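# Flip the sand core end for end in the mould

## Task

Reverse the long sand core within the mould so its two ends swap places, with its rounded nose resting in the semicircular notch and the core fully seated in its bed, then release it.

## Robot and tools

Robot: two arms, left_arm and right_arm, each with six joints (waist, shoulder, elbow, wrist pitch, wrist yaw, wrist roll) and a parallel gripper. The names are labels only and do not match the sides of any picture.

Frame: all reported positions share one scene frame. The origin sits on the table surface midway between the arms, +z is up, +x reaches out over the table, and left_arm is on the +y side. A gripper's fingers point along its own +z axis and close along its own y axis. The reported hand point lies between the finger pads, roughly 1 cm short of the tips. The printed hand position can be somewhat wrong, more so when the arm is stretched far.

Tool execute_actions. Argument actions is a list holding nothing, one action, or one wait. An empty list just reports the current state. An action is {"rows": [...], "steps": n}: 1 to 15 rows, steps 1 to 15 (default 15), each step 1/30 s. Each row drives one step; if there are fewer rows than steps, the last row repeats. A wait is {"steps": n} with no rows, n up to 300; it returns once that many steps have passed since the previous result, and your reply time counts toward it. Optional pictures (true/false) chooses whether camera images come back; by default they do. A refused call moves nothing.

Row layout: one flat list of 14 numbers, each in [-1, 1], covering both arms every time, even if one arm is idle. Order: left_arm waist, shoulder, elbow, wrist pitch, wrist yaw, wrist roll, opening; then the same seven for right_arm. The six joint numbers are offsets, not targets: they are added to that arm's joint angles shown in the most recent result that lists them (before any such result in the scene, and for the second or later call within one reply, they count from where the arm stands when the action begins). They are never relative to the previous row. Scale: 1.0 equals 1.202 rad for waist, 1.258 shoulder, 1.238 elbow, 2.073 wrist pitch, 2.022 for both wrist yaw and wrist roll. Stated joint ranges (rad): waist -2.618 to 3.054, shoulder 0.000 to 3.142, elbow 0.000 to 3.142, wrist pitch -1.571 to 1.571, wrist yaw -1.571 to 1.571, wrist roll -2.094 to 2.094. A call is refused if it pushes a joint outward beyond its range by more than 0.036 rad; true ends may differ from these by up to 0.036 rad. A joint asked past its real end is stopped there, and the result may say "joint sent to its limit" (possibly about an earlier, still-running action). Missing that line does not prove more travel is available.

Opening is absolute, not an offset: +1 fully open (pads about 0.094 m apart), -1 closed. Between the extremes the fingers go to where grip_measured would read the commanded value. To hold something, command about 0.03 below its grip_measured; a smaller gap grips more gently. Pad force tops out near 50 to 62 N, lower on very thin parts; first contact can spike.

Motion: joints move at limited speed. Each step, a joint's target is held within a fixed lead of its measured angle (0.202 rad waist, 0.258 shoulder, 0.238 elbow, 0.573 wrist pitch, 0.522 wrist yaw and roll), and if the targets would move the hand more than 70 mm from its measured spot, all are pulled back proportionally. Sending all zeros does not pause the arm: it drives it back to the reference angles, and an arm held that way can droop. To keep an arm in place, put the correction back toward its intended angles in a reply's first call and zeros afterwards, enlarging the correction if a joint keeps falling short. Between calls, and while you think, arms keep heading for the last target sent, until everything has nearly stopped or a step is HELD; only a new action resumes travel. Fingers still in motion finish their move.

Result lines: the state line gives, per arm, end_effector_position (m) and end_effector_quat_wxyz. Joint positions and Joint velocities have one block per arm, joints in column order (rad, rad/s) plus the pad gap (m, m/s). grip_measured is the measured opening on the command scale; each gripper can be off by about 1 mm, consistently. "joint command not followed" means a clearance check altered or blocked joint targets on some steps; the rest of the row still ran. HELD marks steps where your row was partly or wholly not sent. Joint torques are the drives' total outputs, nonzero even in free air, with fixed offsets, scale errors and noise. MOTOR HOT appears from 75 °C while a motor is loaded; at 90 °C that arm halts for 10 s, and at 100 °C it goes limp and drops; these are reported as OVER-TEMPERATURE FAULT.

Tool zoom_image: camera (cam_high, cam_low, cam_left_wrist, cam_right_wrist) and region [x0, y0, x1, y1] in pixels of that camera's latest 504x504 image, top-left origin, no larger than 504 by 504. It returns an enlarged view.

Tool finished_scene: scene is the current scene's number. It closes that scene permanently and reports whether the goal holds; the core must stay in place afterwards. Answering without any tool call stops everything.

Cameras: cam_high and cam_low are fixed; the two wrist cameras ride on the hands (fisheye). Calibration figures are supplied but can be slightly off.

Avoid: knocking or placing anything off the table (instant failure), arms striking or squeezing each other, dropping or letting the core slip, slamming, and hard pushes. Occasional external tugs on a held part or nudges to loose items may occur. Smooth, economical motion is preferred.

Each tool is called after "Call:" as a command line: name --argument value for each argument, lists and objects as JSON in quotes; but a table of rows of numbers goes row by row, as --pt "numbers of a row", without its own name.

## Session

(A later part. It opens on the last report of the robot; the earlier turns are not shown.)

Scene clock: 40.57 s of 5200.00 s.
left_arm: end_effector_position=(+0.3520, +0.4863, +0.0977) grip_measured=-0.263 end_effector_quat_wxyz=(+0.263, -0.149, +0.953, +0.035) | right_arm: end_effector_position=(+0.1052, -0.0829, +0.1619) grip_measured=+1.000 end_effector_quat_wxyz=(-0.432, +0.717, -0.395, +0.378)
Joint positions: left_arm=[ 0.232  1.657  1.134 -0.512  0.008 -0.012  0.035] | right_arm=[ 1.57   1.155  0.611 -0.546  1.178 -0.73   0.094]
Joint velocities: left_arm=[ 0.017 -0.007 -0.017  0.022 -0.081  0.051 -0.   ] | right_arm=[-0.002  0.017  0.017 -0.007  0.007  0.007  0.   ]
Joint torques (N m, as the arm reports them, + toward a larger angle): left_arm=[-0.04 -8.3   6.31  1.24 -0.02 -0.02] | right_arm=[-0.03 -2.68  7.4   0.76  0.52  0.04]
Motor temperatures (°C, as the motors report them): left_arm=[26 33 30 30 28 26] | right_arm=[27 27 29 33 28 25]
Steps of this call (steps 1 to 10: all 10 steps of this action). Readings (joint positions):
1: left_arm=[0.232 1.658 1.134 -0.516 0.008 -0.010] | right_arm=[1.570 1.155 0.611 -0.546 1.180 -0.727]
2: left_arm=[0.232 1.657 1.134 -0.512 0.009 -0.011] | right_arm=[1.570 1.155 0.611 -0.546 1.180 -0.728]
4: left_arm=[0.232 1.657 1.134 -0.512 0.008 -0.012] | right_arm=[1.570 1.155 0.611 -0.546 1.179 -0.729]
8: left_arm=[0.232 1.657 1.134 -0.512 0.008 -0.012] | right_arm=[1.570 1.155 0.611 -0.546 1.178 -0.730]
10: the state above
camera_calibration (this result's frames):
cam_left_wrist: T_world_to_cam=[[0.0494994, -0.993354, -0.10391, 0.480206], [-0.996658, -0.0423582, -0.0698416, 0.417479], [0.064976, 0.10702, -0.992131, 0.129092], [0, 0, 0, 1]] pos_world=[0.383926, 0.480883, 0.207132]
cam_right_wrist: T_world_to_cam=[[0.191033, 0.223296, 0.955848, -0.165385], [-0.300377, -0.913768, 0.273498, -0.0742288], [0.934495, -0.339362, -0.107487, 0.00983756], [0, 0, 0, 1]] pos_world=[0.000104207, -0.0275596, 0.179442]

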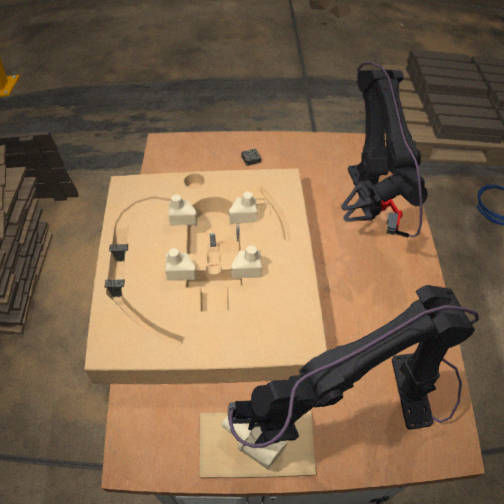

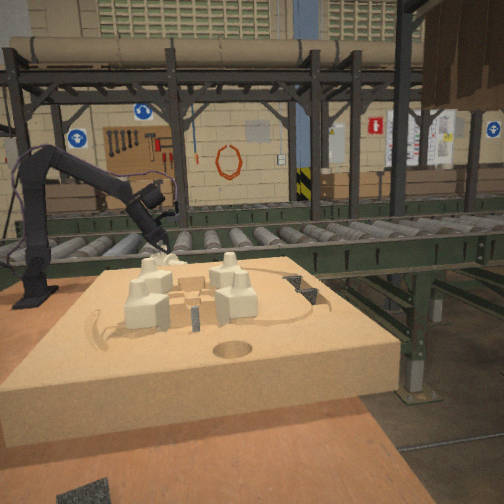

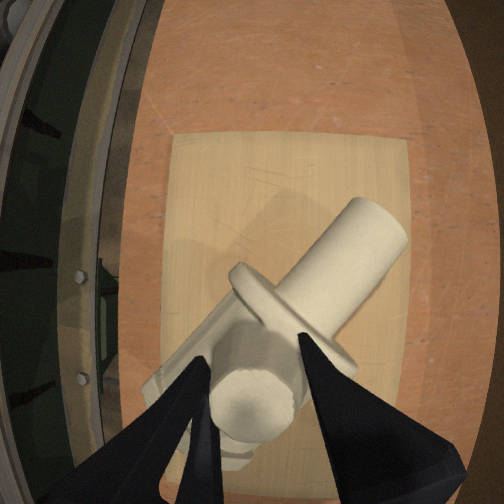

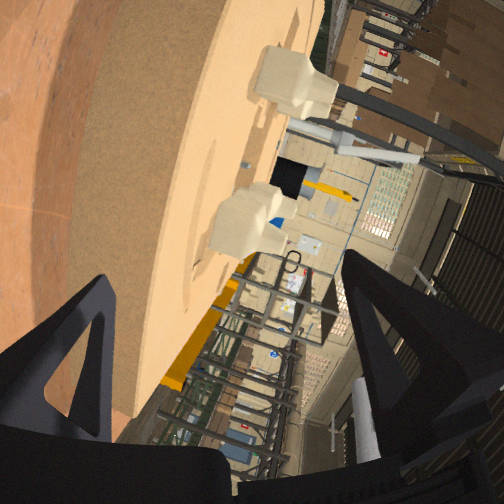

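Call:
execute_actions --actions '[{"rows":[[0,-0.03,0.06,0.03,0,0,-0.36,0,0,0,0,0,0,1],[0,-0.03,0.1,0.02,0,0,-0.36,0,0,0,0,0,0,1],[0,-0.03,0.15,0,0,0,-0.36,0,0,0,0,0,0,1],[0,-0.03,0.2,-0.03,0,0,-0.36,0,0,0,0,0,0,1],[0,-0.03,0.25,-0.06,0,0,-0.36,0,0,0,0,0,0,1],[0,-0.03,0.3,-0.09,0,0,-0.36,0,0,0,0,0,0,1],[0,-0.03,0.35,-0.12,0,0,-0.36,0,0,0,0,0,0,1],[0,-0.03,0.4,-0.15,0,0,-0.36,0,0,0,0,0,0,1],[0,-0.03,0.47,-0.18,0,0,-0.36,0,0,0,0,0,0,1],[0,-0.03,0.54,-0.21,0,0,-0.36,0,0,0,0,0,0,1],[0,-0.03,0.62,-0.21,0,0,-0.36,0,0,0,0,0,0,1],[0,-0.03,0.7,-0.21,0,0,-0.36,0,0,0,0,0,0,1],[0,-0.03,0.8,-0.21,0,0,-0.36,0,0,0,0,0,0,1],[0,-0.03,0.9,-0.21,0,0,-0.36,0,0,0,0,0,0,1],[-0.663,0.19,0.94,-0.21,0,0,-0.36,0,0,0,0,0,0,1]]}]' --pictures false

Call:
execute_actions --actions '[{"steps":45}]' --pictures false

Call:
execute_actions --actions '[{"rows":[[0,-0.02,0.03,0.055,0,0,-0.36,0,0,0,0,0,0,1],[0,0,0.03,0.055,0,0,-0.36,0,0,0,0,0,0,1],[0,0.02,0.03,0.055,0,0,-0.36,0,0,0,0,0,0,1],[0,0.04,0.03,0.055,0,0,-0.36,0,0,0,0,0,0,1],[0,0.06,0.03,0.055,0,0,-0.36,0,0,0,0,0,0,1],[0,0.08,0.03,0.055,0,0,-0.36,0,0,0,0,0,0,1]]}]' --pictures false

Call:
execute_actions --actions '[{"steps":12}]'

Scene clock: 44.50 s of 5200.00 s.
left_arm: end_effector_position=(+0.3801, +0.4906, +0.2275) grip_measured=-0.263 end_effector_quat_wxyz=(+0.291, -0.143, +0.945, +0.041) | right_arm: end_effector_position=(+0.1050, -0.0827, +0.1615) grip_measured=+1.000 end_effector_quat_wxyz=(-0.431, +0.718, -0.393, +0.378)
Joint positions: left_arm=[ 0.22   1.699  1.67  -0.944 -0.    -0.012  0.035] | right_arm=[ 1.57   1.155  0.611 -0.546  1.175 -0.733  0.094]
Joint velocities: left_arm=[-0.379  0.535  1.736 -0.916 -0.813 -0.037 -0.   ] | right_arm=[ 0.007 -0.002  0.007 -0.081 -0.051 -0.051  0.   ]
Joint torques (N m, as the arm reports them, + toward a larger angle): left_arm=[-9.22 -0.27  7.95  2.53  1.2  -0.01] | right_arm=[-0.03 -2.68  7.4   0.76  0.53  0.01]
Motor temperatures (°C, as the motors report them): left_arm=[26 33 30 31 28 26] | right_arm=[27 27 29 34 28 25]
Steps of this call (steps 1 to 15: the robot went on to your last target; steps 16 to 90: nothing new was sent; then 0.43 s passed at rest; steps 91 to 105: all 15 steps of this action). Readings (joint positions):
91: left_arm=[0.232 1.657 1.139 -0.513 0.008 -0.012] | right_arm=[1.570 1.155 0.611 -0.546 1.177 -0.731]
92: left_arm=[0.232 1.659 1.151 -0.526 0.008 -0.012] | right_arm=[1.570 1.155 0.611 -0.546 1.177 -0.732]
94: left_arm=[0.232 1.670 1.200 -0.577 0.008 -0.012] | right_arm=[1.570 1.155 0.611 -0.546 1.176 -0.732]
98: left_arm=[0.232 1.684 1.353 -0.710 0.008 -0.012] | right_arm=[1.570 1.155 0.611 -0.546 1.175 -0.733]
105: the state above

Scene clock: 46.00 s of 5200.00 s.
left_arm: end_effector_position=(+0.4079, +0.1140, +0.2900) grip_measured=-0.263 end_effector_quat_wxyz=(+0.339, +0.231, +0.907, -0.097) | right_arm: end_effector_position=(+0.1050, -0.0827, +0.1615) grip_measured=+1.000 end_effector_quat_wxyz=(-0.431, +0.719, -0.393, +0.378)
Joint positions: left_arm=[-0.574  1.986  2.226 -1.09   0.015 -0.011  0.035] | right_arm=[ 1.57   1.155  0.611 -0.546  1.175 -0.734  0.094]
Joint velocities: left_arm=[-0.017 -0.037  0.027  0.007 -0.022 -0.051 -0.   ] | right_arm=[-0.007 -0.007 -0.002  0.066 -0.007 -0.051  0.   ]
Joint torques (N m, as the arm reports them, + toward a larger angle): left_arm=[  0.64 -15.41  11.11   2.37  -0.04  -0.03] | right_arm=[-0.02 -2.68  7.4   0.76  0.53  0.02]
Motor temperatures (°C, as the motors report them): left_arm=[26 33 30 31 28 26] | right_arm=[27 27 29 34 28 25]
Steps of this call (steps 1 to 45: the robot went on to your last target). Readings (joint positions):
1: left_arm=[0.197 1.725 1.727 -0.964 -0.026 -0.011] | right_arm=[1.570 1.155 0.611 -0.546 1.175 -0.734]
2: left_arm=[0.166 1.759 1.781 -0.973 -0.038 -0.011] | right_arm=[1.570 1.155 0.611 -0.546 1.175 -0.734]
4: left_arm=[0.092 1.832 1.869 -0.985 -0.040 -0.011] | right_arm=[1.570 1.155 0.611 -0.546 1.175 -0.734]
8: left_arm=[-0.061 1.948 1.987 -0.989 -0.025 -0.011] | right_arm=[1.570 1.155 0.611 -0.546 1.175 -0.734]
45: the state above

Scene clock: 46.50 s of 5200.00 s.
left_arm: end_effector_position=(+0.4300, +0.1018, +0.1912) grip_measured=-0.263 end_effector_quat_wxyz=(+0.252, +0.238, +0.935, -0.074) | right_arm: end_effector_position=(+0.1048, -0.0825, +0.1610) grip_measured=+1.000 end_effector_quat_wxyz=(-0.430, +0.720, -0.392, +0.378)
Joint positions: left_arm=[-0.574  2.183  2.226 -1.083  0.015 -0.011  0.035] | right_arm=[ 1.57   1.155  0.611 -0.546  1.172 -0.737  0.094]
Joint velocities: left_arm=[ 0.007 -0.012 -0.007 -0.095  0.022  0.051 -0.   ] | right_arm=[-0.012  0.017 -0.002  0.066  0.037 -0.066  0.   ]
Joint torques (N m, as the arm reports them, + toward a larger angle): left_arm=[  0.   -18.74   9.47   2.09   0.    -0.03] | right_arm=[-0.03 -2.68  7.4   0.76  0.53  0.04]
Motor temperatures (°C, as the motors report them): left_arm=[26 33 30 32 28 26] | right_arm=[27 27 29 34 28 25]
Steps of this call (steps 1 to 15: all 15 steps of this action). Readings (joint positions):
1: left_arm=[-0.574 1.986 2.226 -1.090 0.015 -0.011] | right_arm=[1.570 1.155 0.611 -0.546 1.174 -0.734]
2: left_arm=[-0.574 1.988 2.226 -1.089 0.015 -0.011] | right_arm=[1.570 1.155 0.611 -0.546 1.173 -0.735]
4: left_arm=[-0.574 2.002 2.226 -1.087 0.015 -0.011] | right_arm=[1.570 1.155 0.611 -0.546 1.173 -0.736]
8: left_arm=[-0.574 2.081 2.226 -1.074 0.015 -0.011] | right_arm=[1.570 1.155 0.611 -0.546 1.172 -0.737]
15: the state above

Scene clock: 46.90 s of 5200.00 s.
left_arm: end_effector_position=(+0.4298, +0.1020, +0.2060) grip_measured=-0.263 end_effector_quat_wxyz=(+0.268, +0.237, +0.931, -0.078) | right_arm: end_effector_position=(+0.1047, -0.0825, +0.1610) grip_measured=+1.000 end_effector_quat_wxyz=(-0.430, +0.720, -0.392, +0.377)
Joint positions: left_arm=[-0.574  2.156  2.226 -1.075  0.015 -0.011  0.035] | right_arm=[ 1.57   1.155  0.611 -0.546  1.171 -0.737  0.094]
Joint velocities: left_arm=[-0.012 -0.022  0.007  0.037  0.037 -0.007 -0.   ] | right_arm=[-0.002  0.002 -0.012  0.007 -0.022 -0.037  0.   ]
Joint torques (N m, as the arm reports them, + toward a larger angle): left_arm=[  0.02 -16.6    9.34   1.99  -0.01  -0.03] | right_arm=[-0.02 -2.69  7.41  0.76  0.53  0.02]
Motor temperatures (°C, as the motors report them): left_arm=[26 33 30 32 28 26] | right_arm=[27 27 29 34 28 25]
Steps of this call (steps 1 to 12: the robot went on to your last target). Readings (joint positions):
1: left_arm=[-0.574 2.183 2.226 -1.084 0.015 -0.011] | right_arm=[1.570 1.155 0.611 -0.546 1.172 -0.737]
2: left_arm=[-0.574 2.179 2.226 -1.083 0.015 -0.011] | right_arm=[1.570 1.155 0.611 -0.546 1.172 -0.737]
4: left_arm=[-0.574 2.170 2.226 -1.081 0.015 -0.011] | right_arm=[1.570 1.155 0.611 -0.546 1.172 -0.737]
8: left_arm=[-0.574 2.158 2.226 -1.076 0.015 -0.011] | right_arm=[1.570 1.155 0.611 -0.546 1.171 -0.737]
12: the state above
camera_calibration (this result's frames):
cam_left_wrist: T_world_to_cam=[[-0.683327, -0.722444, -0.105539, 0.393545], [-0.715522, 0.691392, -0.100024, 0.296821], [0.145231, 0.00716638, -0.989372, 0.24767], [0, 0, 0, 1]] pos_world=[0.445333, 0.0773192, 0.316261]
cam_right_wrist: T_world_to_cam=[[0.192974, 0.231325, 0.953546, -0.163646], [-0.294443, -0.913372, 0.281167, -0.0755684], [0.935983, -0.335023, -0.108145, 0.0106704], [0, 0, 0, 1]] pos_world=[-0.000658431, -0.027592, 0.178445]

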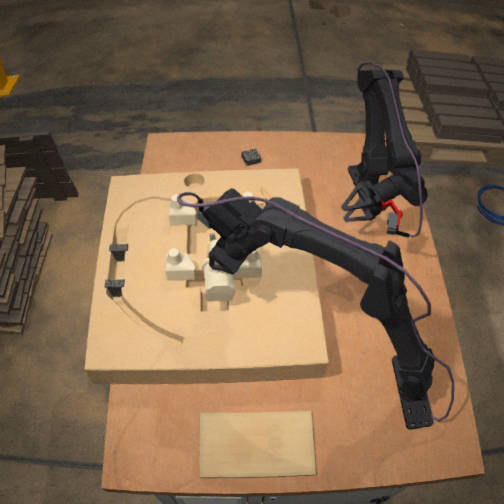

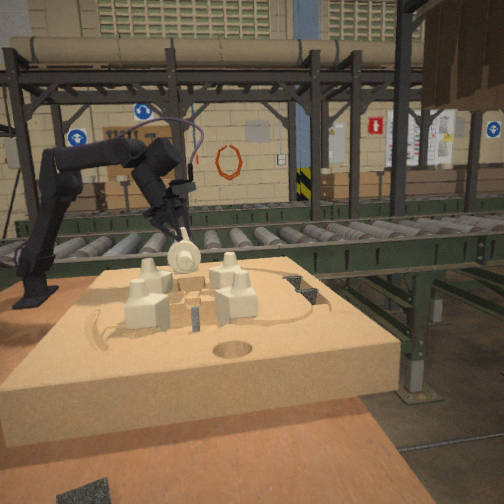

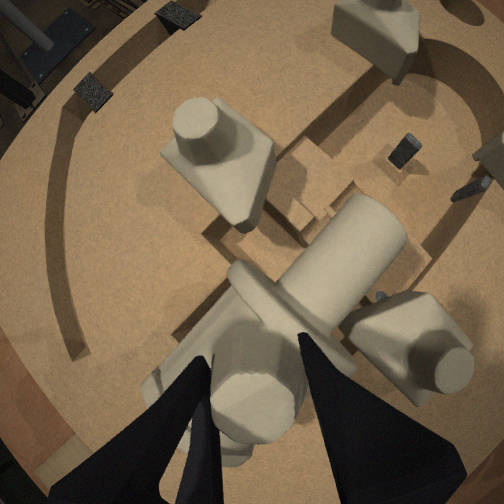

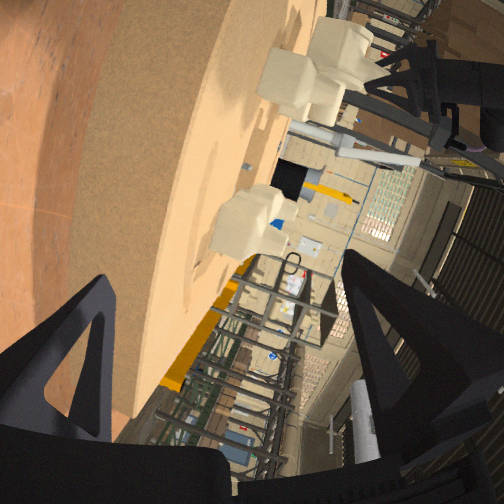

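Call:
execute_actions --actions '[{"rows":[[0.02,-0.05,0.1,0.045,0,0,-0.36,0,0,0,0,0,0,1],[0.02,-0.04,0.1,0.045,0,0,-0.36,0,0,0,0,0,0,1],[0.02,-0.03,0.1,0.045,0,0,-0.36,0,0,0,0,0,0,1],[0.02,-0.03,0.1,0.045,0,0,-0.36,0,0,0,0,0,0,1],[0.02,-0.02,0.1,0.045,0,0,-0.36,0,0,0,0,0,0,1],[0.02,-0.02,0.1,0.045,0,0,-0.36,0,0,0,0,0,0,1],[0.02,-0.01,0.1,0.045,0,0,-0.36,0,0,0,0,0,0,1],[0.02,-0.01,0.1,0.045,0,0,-0.36,0,0,0,0,0,0,1],[0.02,0,0.1,0.045,0,0,-0.36,0,0,0,0,0,0,1],[0.02,0,0.1,0.045,0,0,-0.36,0,0,0,0,0,0,1],[0.02,0.012,0.1,0.045,0,0,-0.36,0,0,0,0,0,0,1]]}]' --pictures false

Call:
execute_actions --actions '[{"steps":15}]'

Call:
zoom_image --camera "cam_high" --region '[160,240,270,340]'

Call:
zoom_image --camera "cam_low" --region '[130,200,260,310]'

Scene clock: 49.77 s of 5200.00 s.
left_arm: end_effector_position=(+0.4477, +0.1056, +0.2077) grip_measured=-0.263 end_effector_quat_wxyz=(+0.280, +0.226, +0.930, -0.078) | right_arm: end_effector_position=(+0.1045, -0.0824, +0.1606) grip_measured=+1.000 end_effector_quat_wxyz=(-0.429, +0.722, -0.391, +0.377)
Joint positions: left_arm=[-0.553  2.207  2.303 -1.076  0.015 -0.011  0.035] | right_arm=[ 1.57   1.155  0.611 -0.546  1.169 -0.741  0.094]
Joint velocities: left_arm=[-0.012  0.247  0.007 -0.022  0.066  0.007  0.001] | right_arm=[ 0.017  0.002 -0.007 -0.051  0.051 -0.022  0.   ]
Joint torques (N m, as the arm reports them, + toward a larger angle): left_arm=[  0.21 -15.52  10.29   2.01   0.01  -0.04] | right_arm=[-0.02 -2.68  7.42  0.77  0.53  0.03]
Motor temperatures (°C, as the motors report them): left_arm=[26 34 30 33 28 26] | right_arm=[27 27 29 34 28 25]
Steps of this call (steps 1 to 30: the robot went on to your last target; steps 31 to 71: nothing new was sent; steps 72 to 86: all 15 steps of this action). Readings (joint positions):
72: left_arm=[-0.573 2.158 2.234 -1.080 0.015 -0.011] | right_arm=[1.570 1.155 0.611 -0.546 1.171 -0.738]
73: left_arm=[-0.572 2.163 2.248 -1.088 0.016 -0.011] | right_arm=[1.570 1.155 0.611 -0.546 1.170 -0.738]
75: left_arm=[-0.567 2.169 2.274 -1.091 0.017 -0.011] | right_arm=[1.570 1.155 0.611 -0.546 1.170 -0.739]
79: left_arm=[-0.556 2.170 2.297 -1.078 0.016 -0.011] | right_arm=[1.570 1.155 0.611 -0.546 1.169 -0.740]
86: the state above

Scene clock: 50.27 s of 5200.00 s.
left_arm: end_effector_position=(+0.4496, +0.1046, +0.1930) grip_measured=-0.263 end_effector_quat_wxyz=(+0.268, +0.227, +0.933, -0.075) | right_arm: end_effector_position=(+0.1045, -0.0823, +0.1605) grip_measured=+1.000 end_effector_quat_wxyz=(-0.429, +0.722, -0.391, +0.377)
Joint positions: left_arm=[-0.553  2.234  2.303 -1.076  0.015 -0.011  0.035] | right_arm=[ 1.57   1.155  0.611 -0.546  1.168 -0.741  0.094]
Joint velocities: left_arm=[-0.002  0.002 -0.007 -0.007  0.051 -0.051  0.   ] | right_arm=[-0.007 -0.012  0.002 -0.066  0.037 -0.037  0.   ]
Joint torques (N m, as the arm reports them, + toward a larger angle): left_arm=[  0.22 -16.7   10.29   1.96   0.01  -0.01] | right_arm=[-0.03 -2.68  7.4   0.76  0.53  0.02]
Motor temperatures (°C, as the motors report them): left_arm=[26 34 31 33 28 26] | right_arm=[27 27 29 34 28 25]
Steps of this call (steps 1 to 15: the robot went on to your last target). Readings (joint positions):
1: left_arm=[-0.553 2.215 2.303 -1.076 0.015 -0.011] | right_arm=[1.570 1.155 0.611 -0.546 1.169 -0.741]
2: left_arm=[-0.553 2.222 2.303 -1.076 0.015 -0.011] | right_arm=[1.570 1.155 0.611 -0.546 1.168 -0.741]
4: left_arm=[-0.553 2.231 2.303 -1.076 0.015 -0.011] | right_arm=[1.570 1.155 0.611 -0.546 1.168 -0.741]
8: left_arm=[-0.553 2.234 2.303 -1.077 0.015 -0.011] | right_arm=[1.570 1.155 0.611 -0.546 1.168 -0.741]
15: the state above
camera_calibration (this result's frames):
cam_left_wrist: T_world_to_cam=[[-0.668023, -0.736727, -0.10478, 0.402086], [-0.730394, 0.67609, -0.0970916, 0.3157], [0.142371, 0.0116713, -0.989745, 0.232856], [0, 0, 0, 1]] pos_world=[0.466036, 0.0800686, 0.30325]
cam_right_wrist: T_world_to_cam=[[0.193852, 0.235117, 0.95244, -0.162822], [-0.291627, -0.913158, 0.284775, -0.0761936], [0.936683, -0.332961, -0.108452, 0.0110641], [0, 0, 0, 1]] pos_world=[-0.00102019, -0.0276107, 0.177976]

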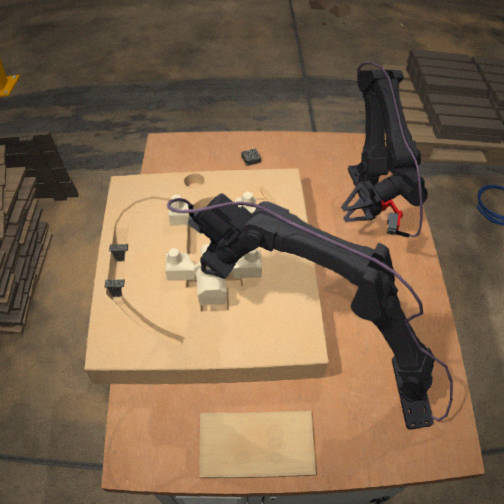

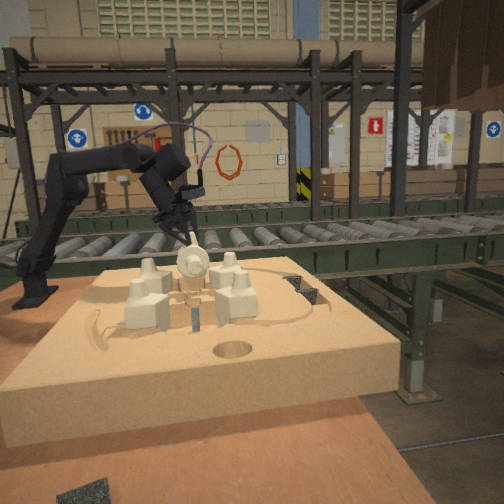

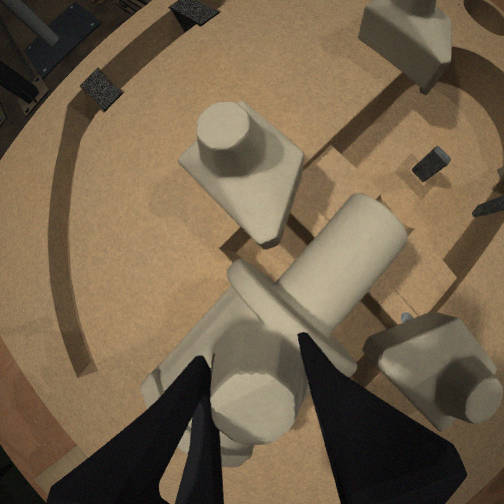

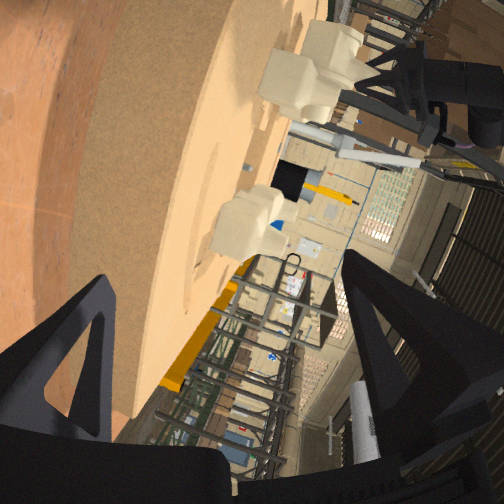

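Region (160, 240, 270, 340) of cam_high's 504x504 image, scaled by 4.582, with more detail than that image has; it fills the top 458 rows of this view, and the rest is white.

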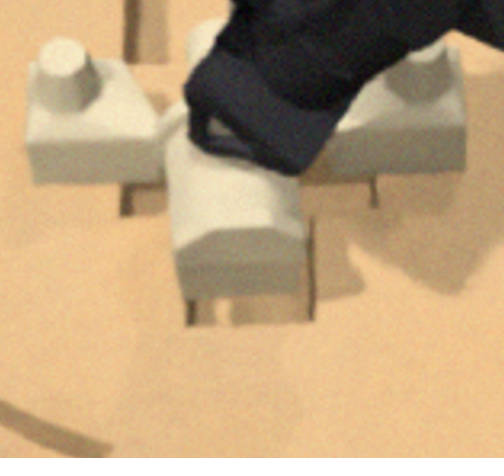

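Region (130, 200, 260, 310) of cam_low's 504x504 image, scaled by 3.877, with more detail than that image has; it fills the top 426 rows of this view, and the rest is white.

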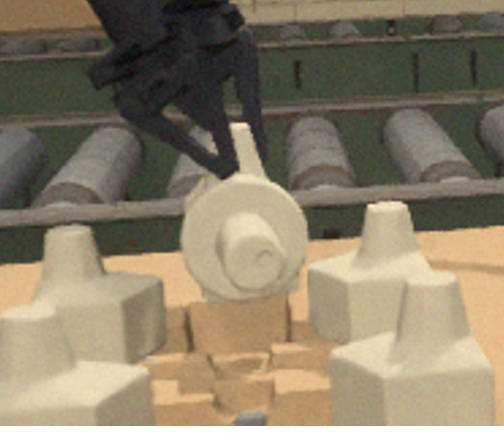

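Call:
execute_actions --actions '[{"rows":[[0,-0.03,0.03,0.03,0,0.02,-0.36,0,0,0,0,0,0,1]]}]'

Call:
zoom_image --camera "cam_high" --region '[160,240,270,340]'

Call:
zoom_image --camera "cam_low" --region '[130,200,260,310]'

Scene clock: 51.83 s of 5200.00 s.
left_arm: end_effector_position=(+0.4470, +0.1060, +0.1855) grip_measured=-0.263 end_effector_quat_wxyz=(+0.256, +0.242, +0.933, -0.068) | right_arm: end_effector_position=(+0.1043, -0.0822, +0.1601) grip_measured=+1.000 end_effector_quat_wxyz=(-0.428, +0.723, -0.390, +0.377)
Joint positions: left_arm=[-0.553  2.244  2.303 -1.094  0.015  0.02   0.035] | right_arm=[ 1.57   1.155  0.611 -0.546  1.165 -0.744  0.094]
Joint velocities: left_arm=[-0.002 -0.017 -0.007  0.081  0.007  0.007 -0.001] | right_arm=[-0.007 -0.012 -0.017  0.007  0.022  0.022  0.   ]
Joint torques (N m, as the arm reports them, + toward a larger angle): left_arm=[  0.   -15.65   9.41   1.84   0.02   0.07] | right_arm=[-0.03 -2.68  7.41  0.77  0.53  0.02]
Motor temperatures (°C, as the motors report them): left_arm=[26 35 31 33 28 26] | right_arm=[27 27 29 34 28 25]
Steps of this call (steps 1 to 15: the robot went on to your last target; steps 16 to 32: nothing new was sent; steps 33 to 47: all 15 steps of this action). Readings (joint positions):
33: left_arm=[-0.553 2.234 2.303 -1.077 0.015 -0.007] | right_arm=[1.570 1.155 0.611 -0.546 1.168 -0.742]
34: left_arm=[-0.553 2.234 2.303 -1.079 0.015 -0.001] | right_arm=[1.570 1.155 0.611 -0.546 1.167 -0.742]
36: left_arm=[-0.553 2.234 2.303 -1.084 0.015 0.007] | right_arm=[1.570 1.155 0.611 -0.546 1.167 -0.743]
40: left_arm=[-0.553 2.238 2.303 -1.091 0.015 0.015] | right_arm=[1.570 1.155 0.611 -0.546 1.166 -0.744]
47: the state above
camera_calibration (this result's frames):
cam_left_wrist: T_world_to_cam=[[-0.689178, -0.715675, -0.11333, 0.40935], [-0.713405, 0.697564, -0.0667615, 0.296565], [0.126835, 0.0348399, -0.991312, 0.230507], [0, 0, 0, 1]] pos_world=[0.46445, 0.078058, 0.294695]
cam_right_wrist: T_world_to_cam=[[0.194438, 0.238819, 0.951399, -0.162041], [-0.289056, -0.912892, 0.288227, -0.0767897], [0.937358, -0.33105, -0.108469, 0.0113713], [0, 0, 0, 1]] pos_world=[-0.00134856, -0.0276379, 0.177532]

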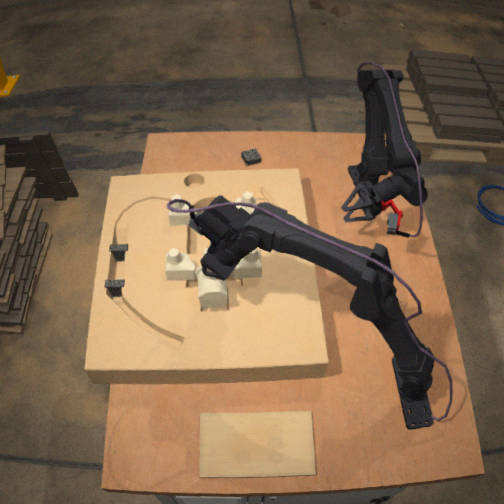

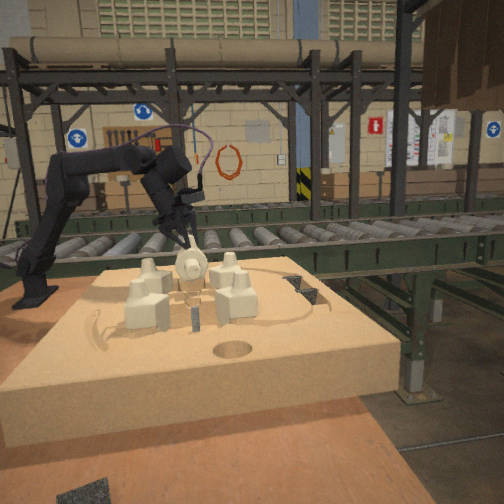

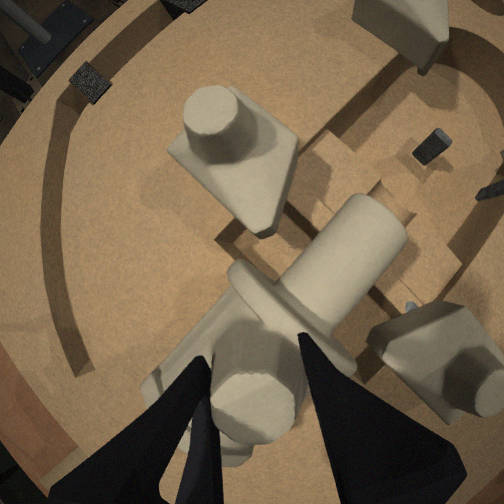

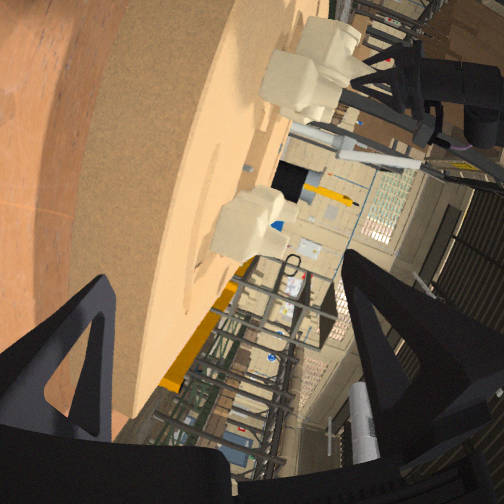

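Region (160, 240, 270, 340) of cam_high's 504x504 image, scaled by 4.582, with more detail than that image has; it fills the top 458 rows of this view, and the rest is white.

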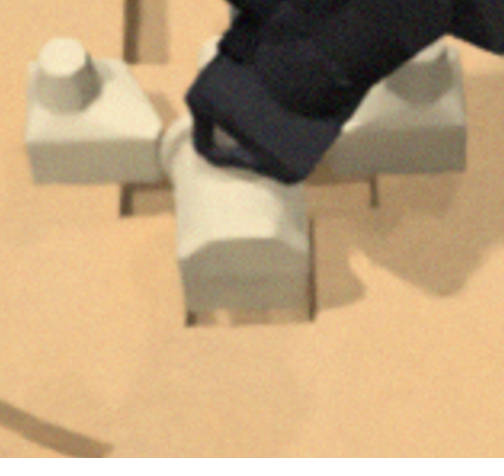

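Region (130, 200, 260, 310) of cam_low's 504x504 image, scaled by 3.877, with more detail than that image has; it fills the top 426 rows of this view, and the rest is white.

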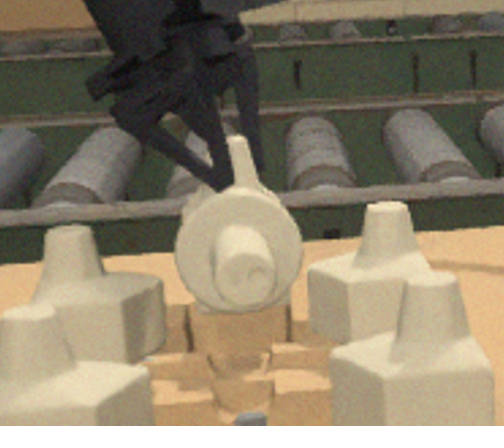

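Call:
execute_actions --actions '[{"rows":[[0,-0.015,0.03,0.055,0,0,-0.36,0,0,0,0,0,0,1]],"steps":15}]'

Call:
execute_actions --actions '[{"rows":[[0,-0.045,-0.04,0.07,0,0,-0.36,0,0,0,0,0,0,1]],"steps":15}]'

Call:
zoom_image --camera "cam_low" --region '[130,200,260,310]'

Scene clock: 55.07 s of 5200.00 s.
left_arm: end_effector_position=(+0.4524, +0.1029, +0.1756) grip_measured=-0.264 end_effector_quat_wxyz=(+0.255, +0.243, +0.933, -0.068) | right_arm: end_effector_position=(+0.1040, -0.0820, +0.1597) grip_measured=+1.000 end_effector_quat_wxyz=(-0.427, +0.725, -0.388, +0.376)
Joint positions: left_arm=[-0.553  2.268  2.303 -1.071  0.016  0.021  0.035] | right_arm=[ 1.57   1.155  0.611 -0.546  1.162 -0.748  0.094]
Joint velocities: left_arm=[ 0.012 -0.002 -0.007 -0.007  0.095 -0.051  0.   ] | right_arm=[ 0.002 -0.012  0.002  0.081 -0.037  0.022  0.   ]
Joint torques (N m, as the arm reports them, + toward a larger angle): left_arm=[  0.05 -15.49   9.47   1.91  -0.01  -0.05] | right_arm=[-0.03 -2.67  7.41  0.77  0.52  0.01]
Motor temperatures (°C, as the motors report them): left_arm=[26 36 31 34 28 26] | right_arm=[27 27 29 34 28 25]
Steps of this call (steps 1 to 15: the robot went on to your last target; steps 16 to 82: nothing new was sent; steps 83 to 97: all 15 steps of this action). Readings (joint positions):
83: left_arm=[-0.553 2.246 2.303 -1.093 0.015 0.021] | right_arm=[1.570 1.155 0.611 -0.546 1.165 -0.745]
84: left_arm=[-0.553 2.248 2.303 -1.090 0.015 0.021] | right_arm=[1.570 1.155 0.611 -0.546 1.164 -0.746]
86: left_arm=[-0.553 2.256 2.303 -1.084 0.015 0.021] | right_arm=[1.570 1.155 0.611 -0.546 1.164 -0.746]
90: left_arm=[-0.553 2.267 2.303 -1.075 0.016 0.021] | right_arm=[1.570 1.155 0.611 -0.546 1.163 -0.747]
97: the state above
camera_calibration (this result's frames):
cam_left_wrist: T_world_to_cam=[[-0.690433, -0.714574, -0.112634, 0.410116], [-0.712389, 0.698693, -0.0657995, 0.301221], [0.125715, 0.0348093, -0.991455, 0.220726], [0, 0, 0, 1]] pos_world=[0.469996, 0.0749137, 0.284853]
cam_right_wrist: T_world_to_cam=[[0.195283, 0.242601, 0.950268, -0.161215], [-0.286218, -0.912646, 0.291815, -0.0774048], [0.938053, -0.32897, -0.108787, 0.0117701], [0, 0, 0, 1]] pos_world=[-0.0017131, -0.0276603, 0.177066]

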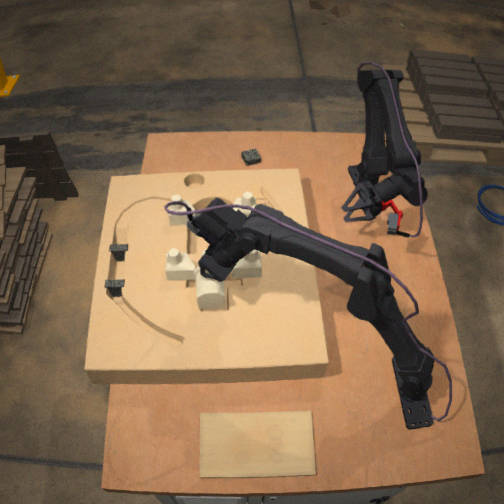

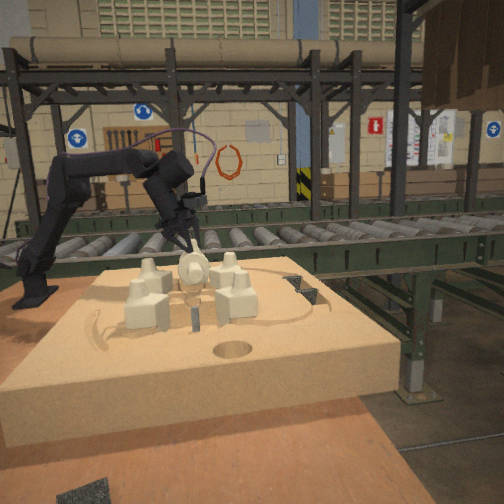

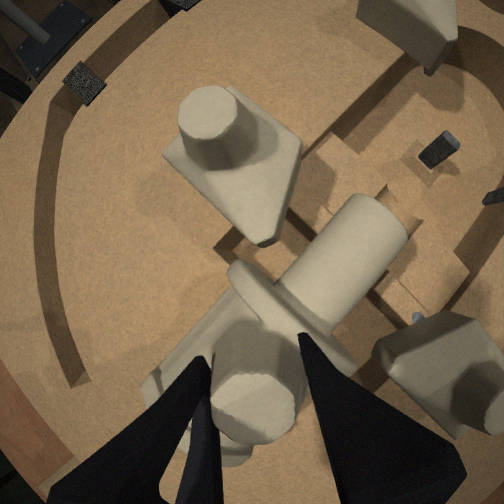

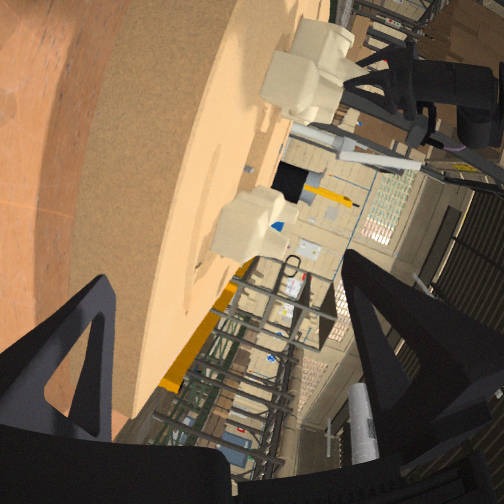

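Scene clock: 55.57 s of 5200.00 s.
left_arm: end_effector_position=(+0.4540, +0.1020, +0.1748) grip_measured=-0.264 end_effector_quat_wxyz=(+0.264, +0.242, +0.931, -0.070) | right_arm: end_effector_position=(+0.1038, -0.0818, +0.1592) grip_measured=+1.000 end_effector_quat_wxyz=(-0.426, +0.726, -0.387, +0.376)
Joint positions: left_arm=[-0.553  2.248  2.255 -1.024  0.016  0.021  0.035] | right_arm=[ 1.57   1.155  0.611 -0.546  1.159 -0.751  0.094]
Joint velocities: left_arm=[ 0.002 -0.012  0.007 -0.051 -0.037 -0.066  0.   ] | right_arm=[ 0.012 -0.002  0.002  0.051  0.007 -0.037  0.   ]
Joint torques (N m, as the arm reports them, + toward a larger angle): left_arm=[ -0.01 -14.97   6.09   2.     0.01  -0.03] | right_arm=[-0.03 -2.68  7.4   0.77  0.53  0.03]
Motor temperatures (°C, as the motors report them): left_arm=[26 36 31 34 28 26] | right_arm=[27 27 29 34 28 25]
Steps of this call (steps 1 to 15: all 15 steps of this action). Readings (joint positions):
1: left_arm=[-0.553 2.266 2.292 -1.062 0.016 0.021] | right_arm=[1.570 1.155 0.611 -0.546 1.162 -0.748]
2: left_arm=[-0.553 2.258 2.276 -1.048 0.016 0.021] | right_arm=[1.570 1.155 0.611 -0.546 1.162 -0.749]
4: left_arm=[-0.553 2.250 2.261 -1.036 0.016 0.021] | right_arm=[1.570 1.155 0.611 -0.546 1.161 -0.750]
8: left_arm=[-0.553 2.248 2.256 -1.026 0.016 0.021] | right_arm=[1.570 1.155 0.611 -0.546 1.160 -0.751]
15: the state above
camera_calibration (this result's frames):
cam_left_wrist: T_world_to_cam=[[-0.688446, -0.715618, -0.11804, 0.410678], [-0.711096, 0.698014, -0.0843769, 0.305621], [0.142775, 0.0258489, -0.989418, 0.212567], [0, 0, 0, 1]] pos_world=[0.469706, 0.075066, 0.284582]
cam_right_wrist: T_world_to_cam=[[0.19611, 0.246379, 0.949125, -0.160388], [-0.283368, -0.912385, 0.295392, -0.0780147], [0.938746, -0.326881, -0.109112, 0.0121715], [0, 0, 0, 1]] pos_world=[-0.0020791, -0.0276846, 0.176601]

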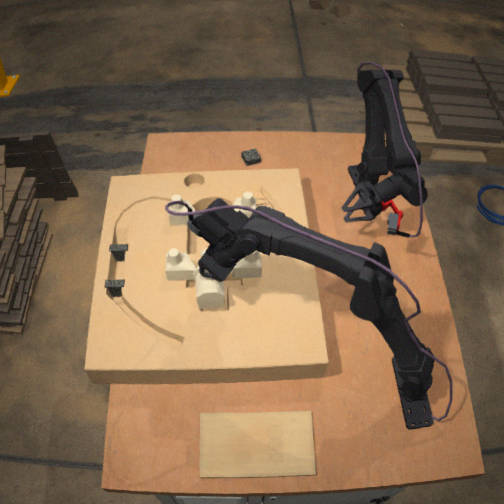

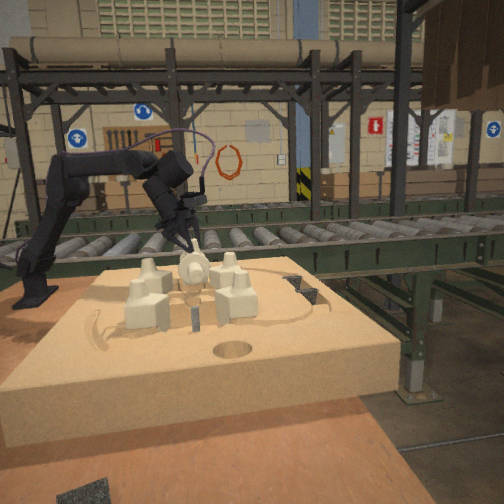

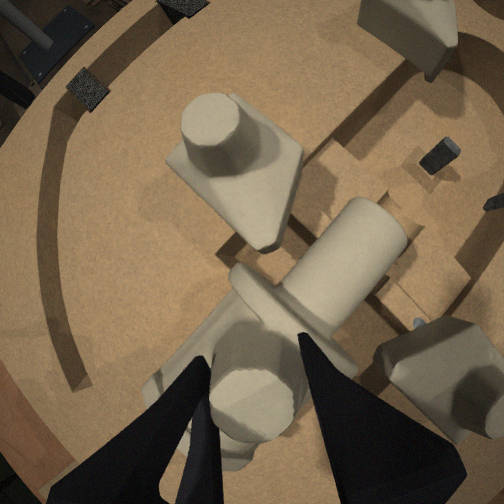

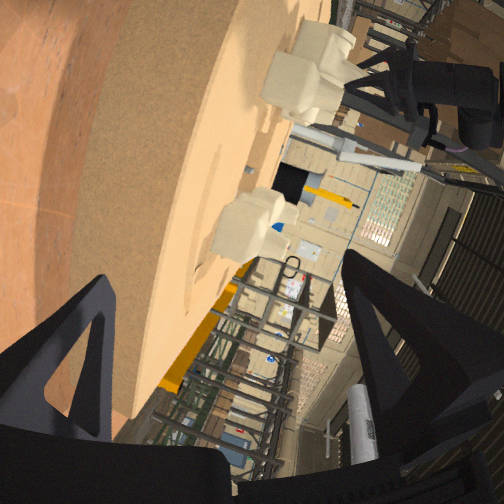

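Region (130, 200, 260, 310) of cam_low's 504x504 image, scaled by 3.877, with more detail than that image has; it fills the top 426 rows of this view, and the rest is white.

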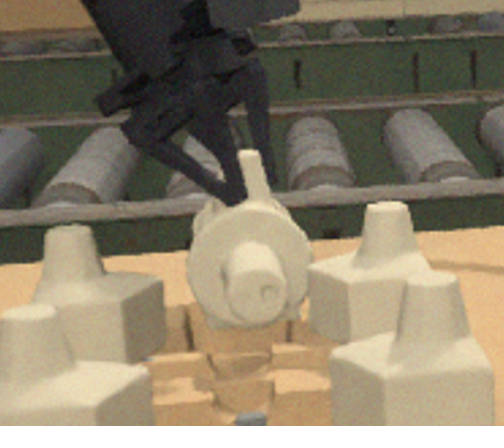

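Drifted out; lower by elbow alone (brings in).

Call:
execute_actions --actions '[{"rows":[[0,-0.03,-0.05,0.045,0,0,-0.36,0,0,0,0,0,0,1]],"steps":15}]'

Call:
zoom_image --camera "cam_low" --region '[130,200,260,310]'

Call:
zoom_image --camera "cam_high" --region '[160,240,270,340]'

Scene clock: 57.17 s of 5200.00 s.
left_arm: end_effector_position=(+0.4514, +0.1033, +0.1726) grip_measured=-0.264 end_effector_quat_wxyz=(+0.265, +0.242, +0.931, -0.071) | right_arm: end_effector_position=(+0.1035, -0.0816, +0.1589) grip_measured=+1.000 end_effector_quat_wxyz=(-0.425, +0.728, -0.386, +0.376)
Joint positions: left_arm=[-0.553  2.225  2.207 -0.997  0.016  0.021  0.035] | right_arm=[ 1.57   1.155  0.611 -0.546  1.157 -0.754  0.094]
Joint velocities: left_arm=[ 0.007  0.002 -0.017  0.037  0.051 -0.037 -0.001] | right_arm=[0.002 0.012 0.002 0.007 0.051 0.022 0.   ]
Joint torques (N m, as the arm reports them, + toward a larger angle): left_arm=[  0.01 -13.26   5.     1.75  -0.01  -0.04] | right_arm=[-0.02 -2.69  7.41  0.77  0.52  0.02]
Motor temperatures (°C, as the motors report them): left_arm=[26 36 31 34 28 26] | right_arm=[27 27 29 34 28 25]
Steps of this call (steps 1 to 15: the robot went on to your last target; steps 16 to 33: nothing new was sent; steps 34 to 48: all 15 steps of this action). Readings (joint positions):
34: left_arm=[-0.553 2.245 2.245 -1.018 0.016 0.021] | right_arm=[1.570 1.155 0.611 -0.546 1.159 -0.752]
35: left_arm=[-0.553 2.236 2.229 -1.010 0.016 0.021] | right_arm=[1.570 1.155 0.611 -0.546 1.159 -0.752]
37: left_arm=[-0.553 2.226 2.212 -1.009 0.016 0.021] | right_arm=[1.570 1.155 0.611 -0.546 1.158 -0.753]
41: left_arm=[-0.553 2.225 2.207 -0.998 0.016 0.021] | right_arm=[1.570 1.155 0.611 -0.546 1.157 -0.754]
48: the state above
camera_calibration (this result's frames):
cam_left_wrist: T_world_to_cam=[[-0.688408, -0.715618, -0.118259, 0.409579], [-0.710824, 0.698056, -0.0862897, 0.302918], [0.144302, 0.0246585, -0.989226, 0.210131], [0, 0, 0, 1]] pos_world=[0.466957, 0.0764671, 0.282443]
cam_right_wrist: T_world_to_cam=[[0.196648, 0.250067, 0.948048, -0.159603], [-0.280767, -0.912074, 0.298816, -0.0785966], [0.939414, -0.324943, -0.109147, 0.012486], [0, 0, 0, 1]] pos_world=[-0.00241121, -0.0277172, 0.17616]

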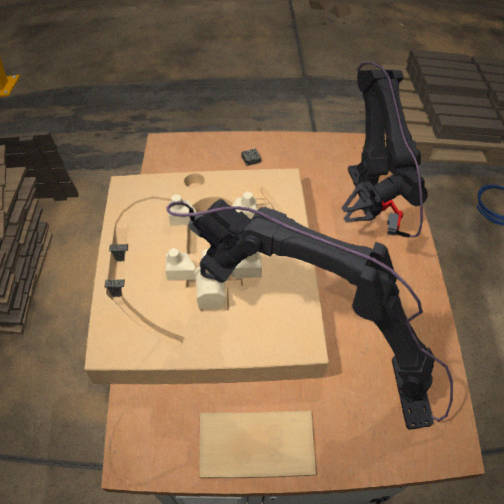

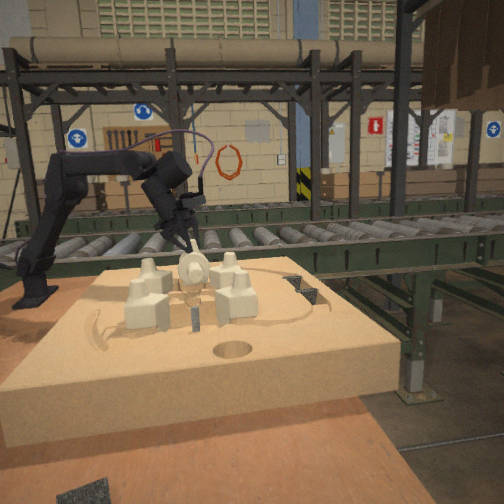

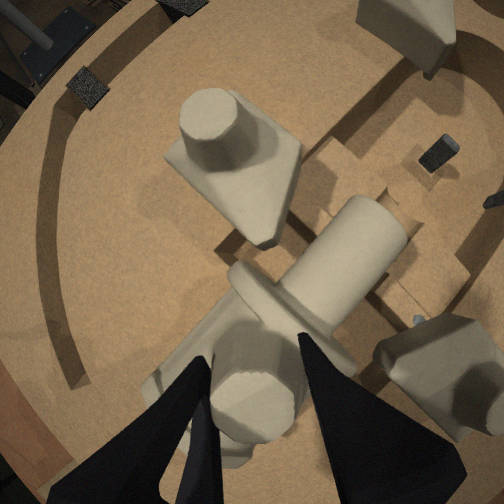

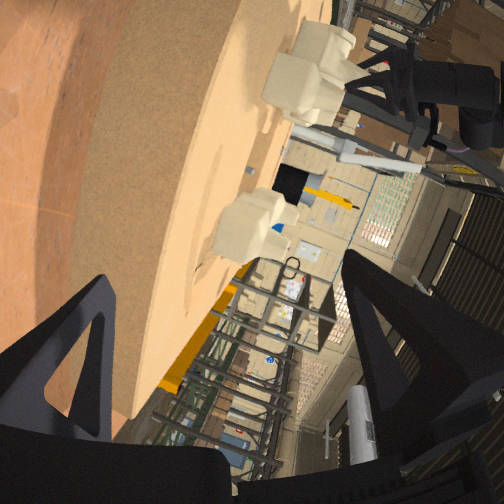

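Region (130, 200, 260, 310) of cam_low's 504x504 image, scaled by 3.877, with more detail than that image has; it fills the top 426 rows of this view, and the rest is white.

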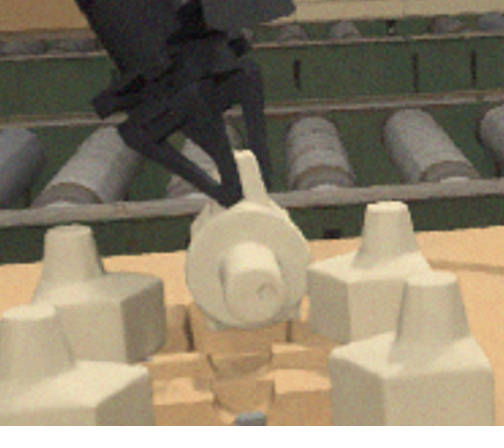

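Region (160, 240, 270, 340) of cam_high's 504x504 image, scaled by 4.582, with more detail than that image has; it fills the top 458 rows of this view, and the rest is white.

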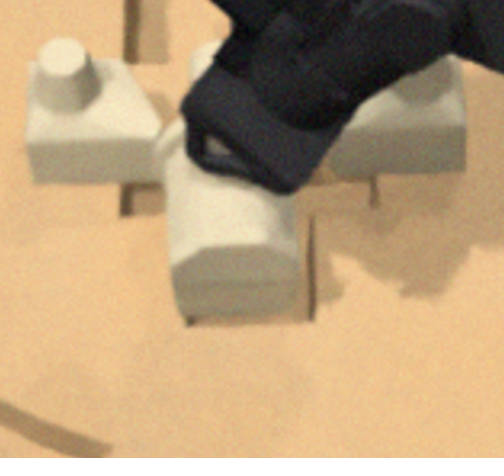

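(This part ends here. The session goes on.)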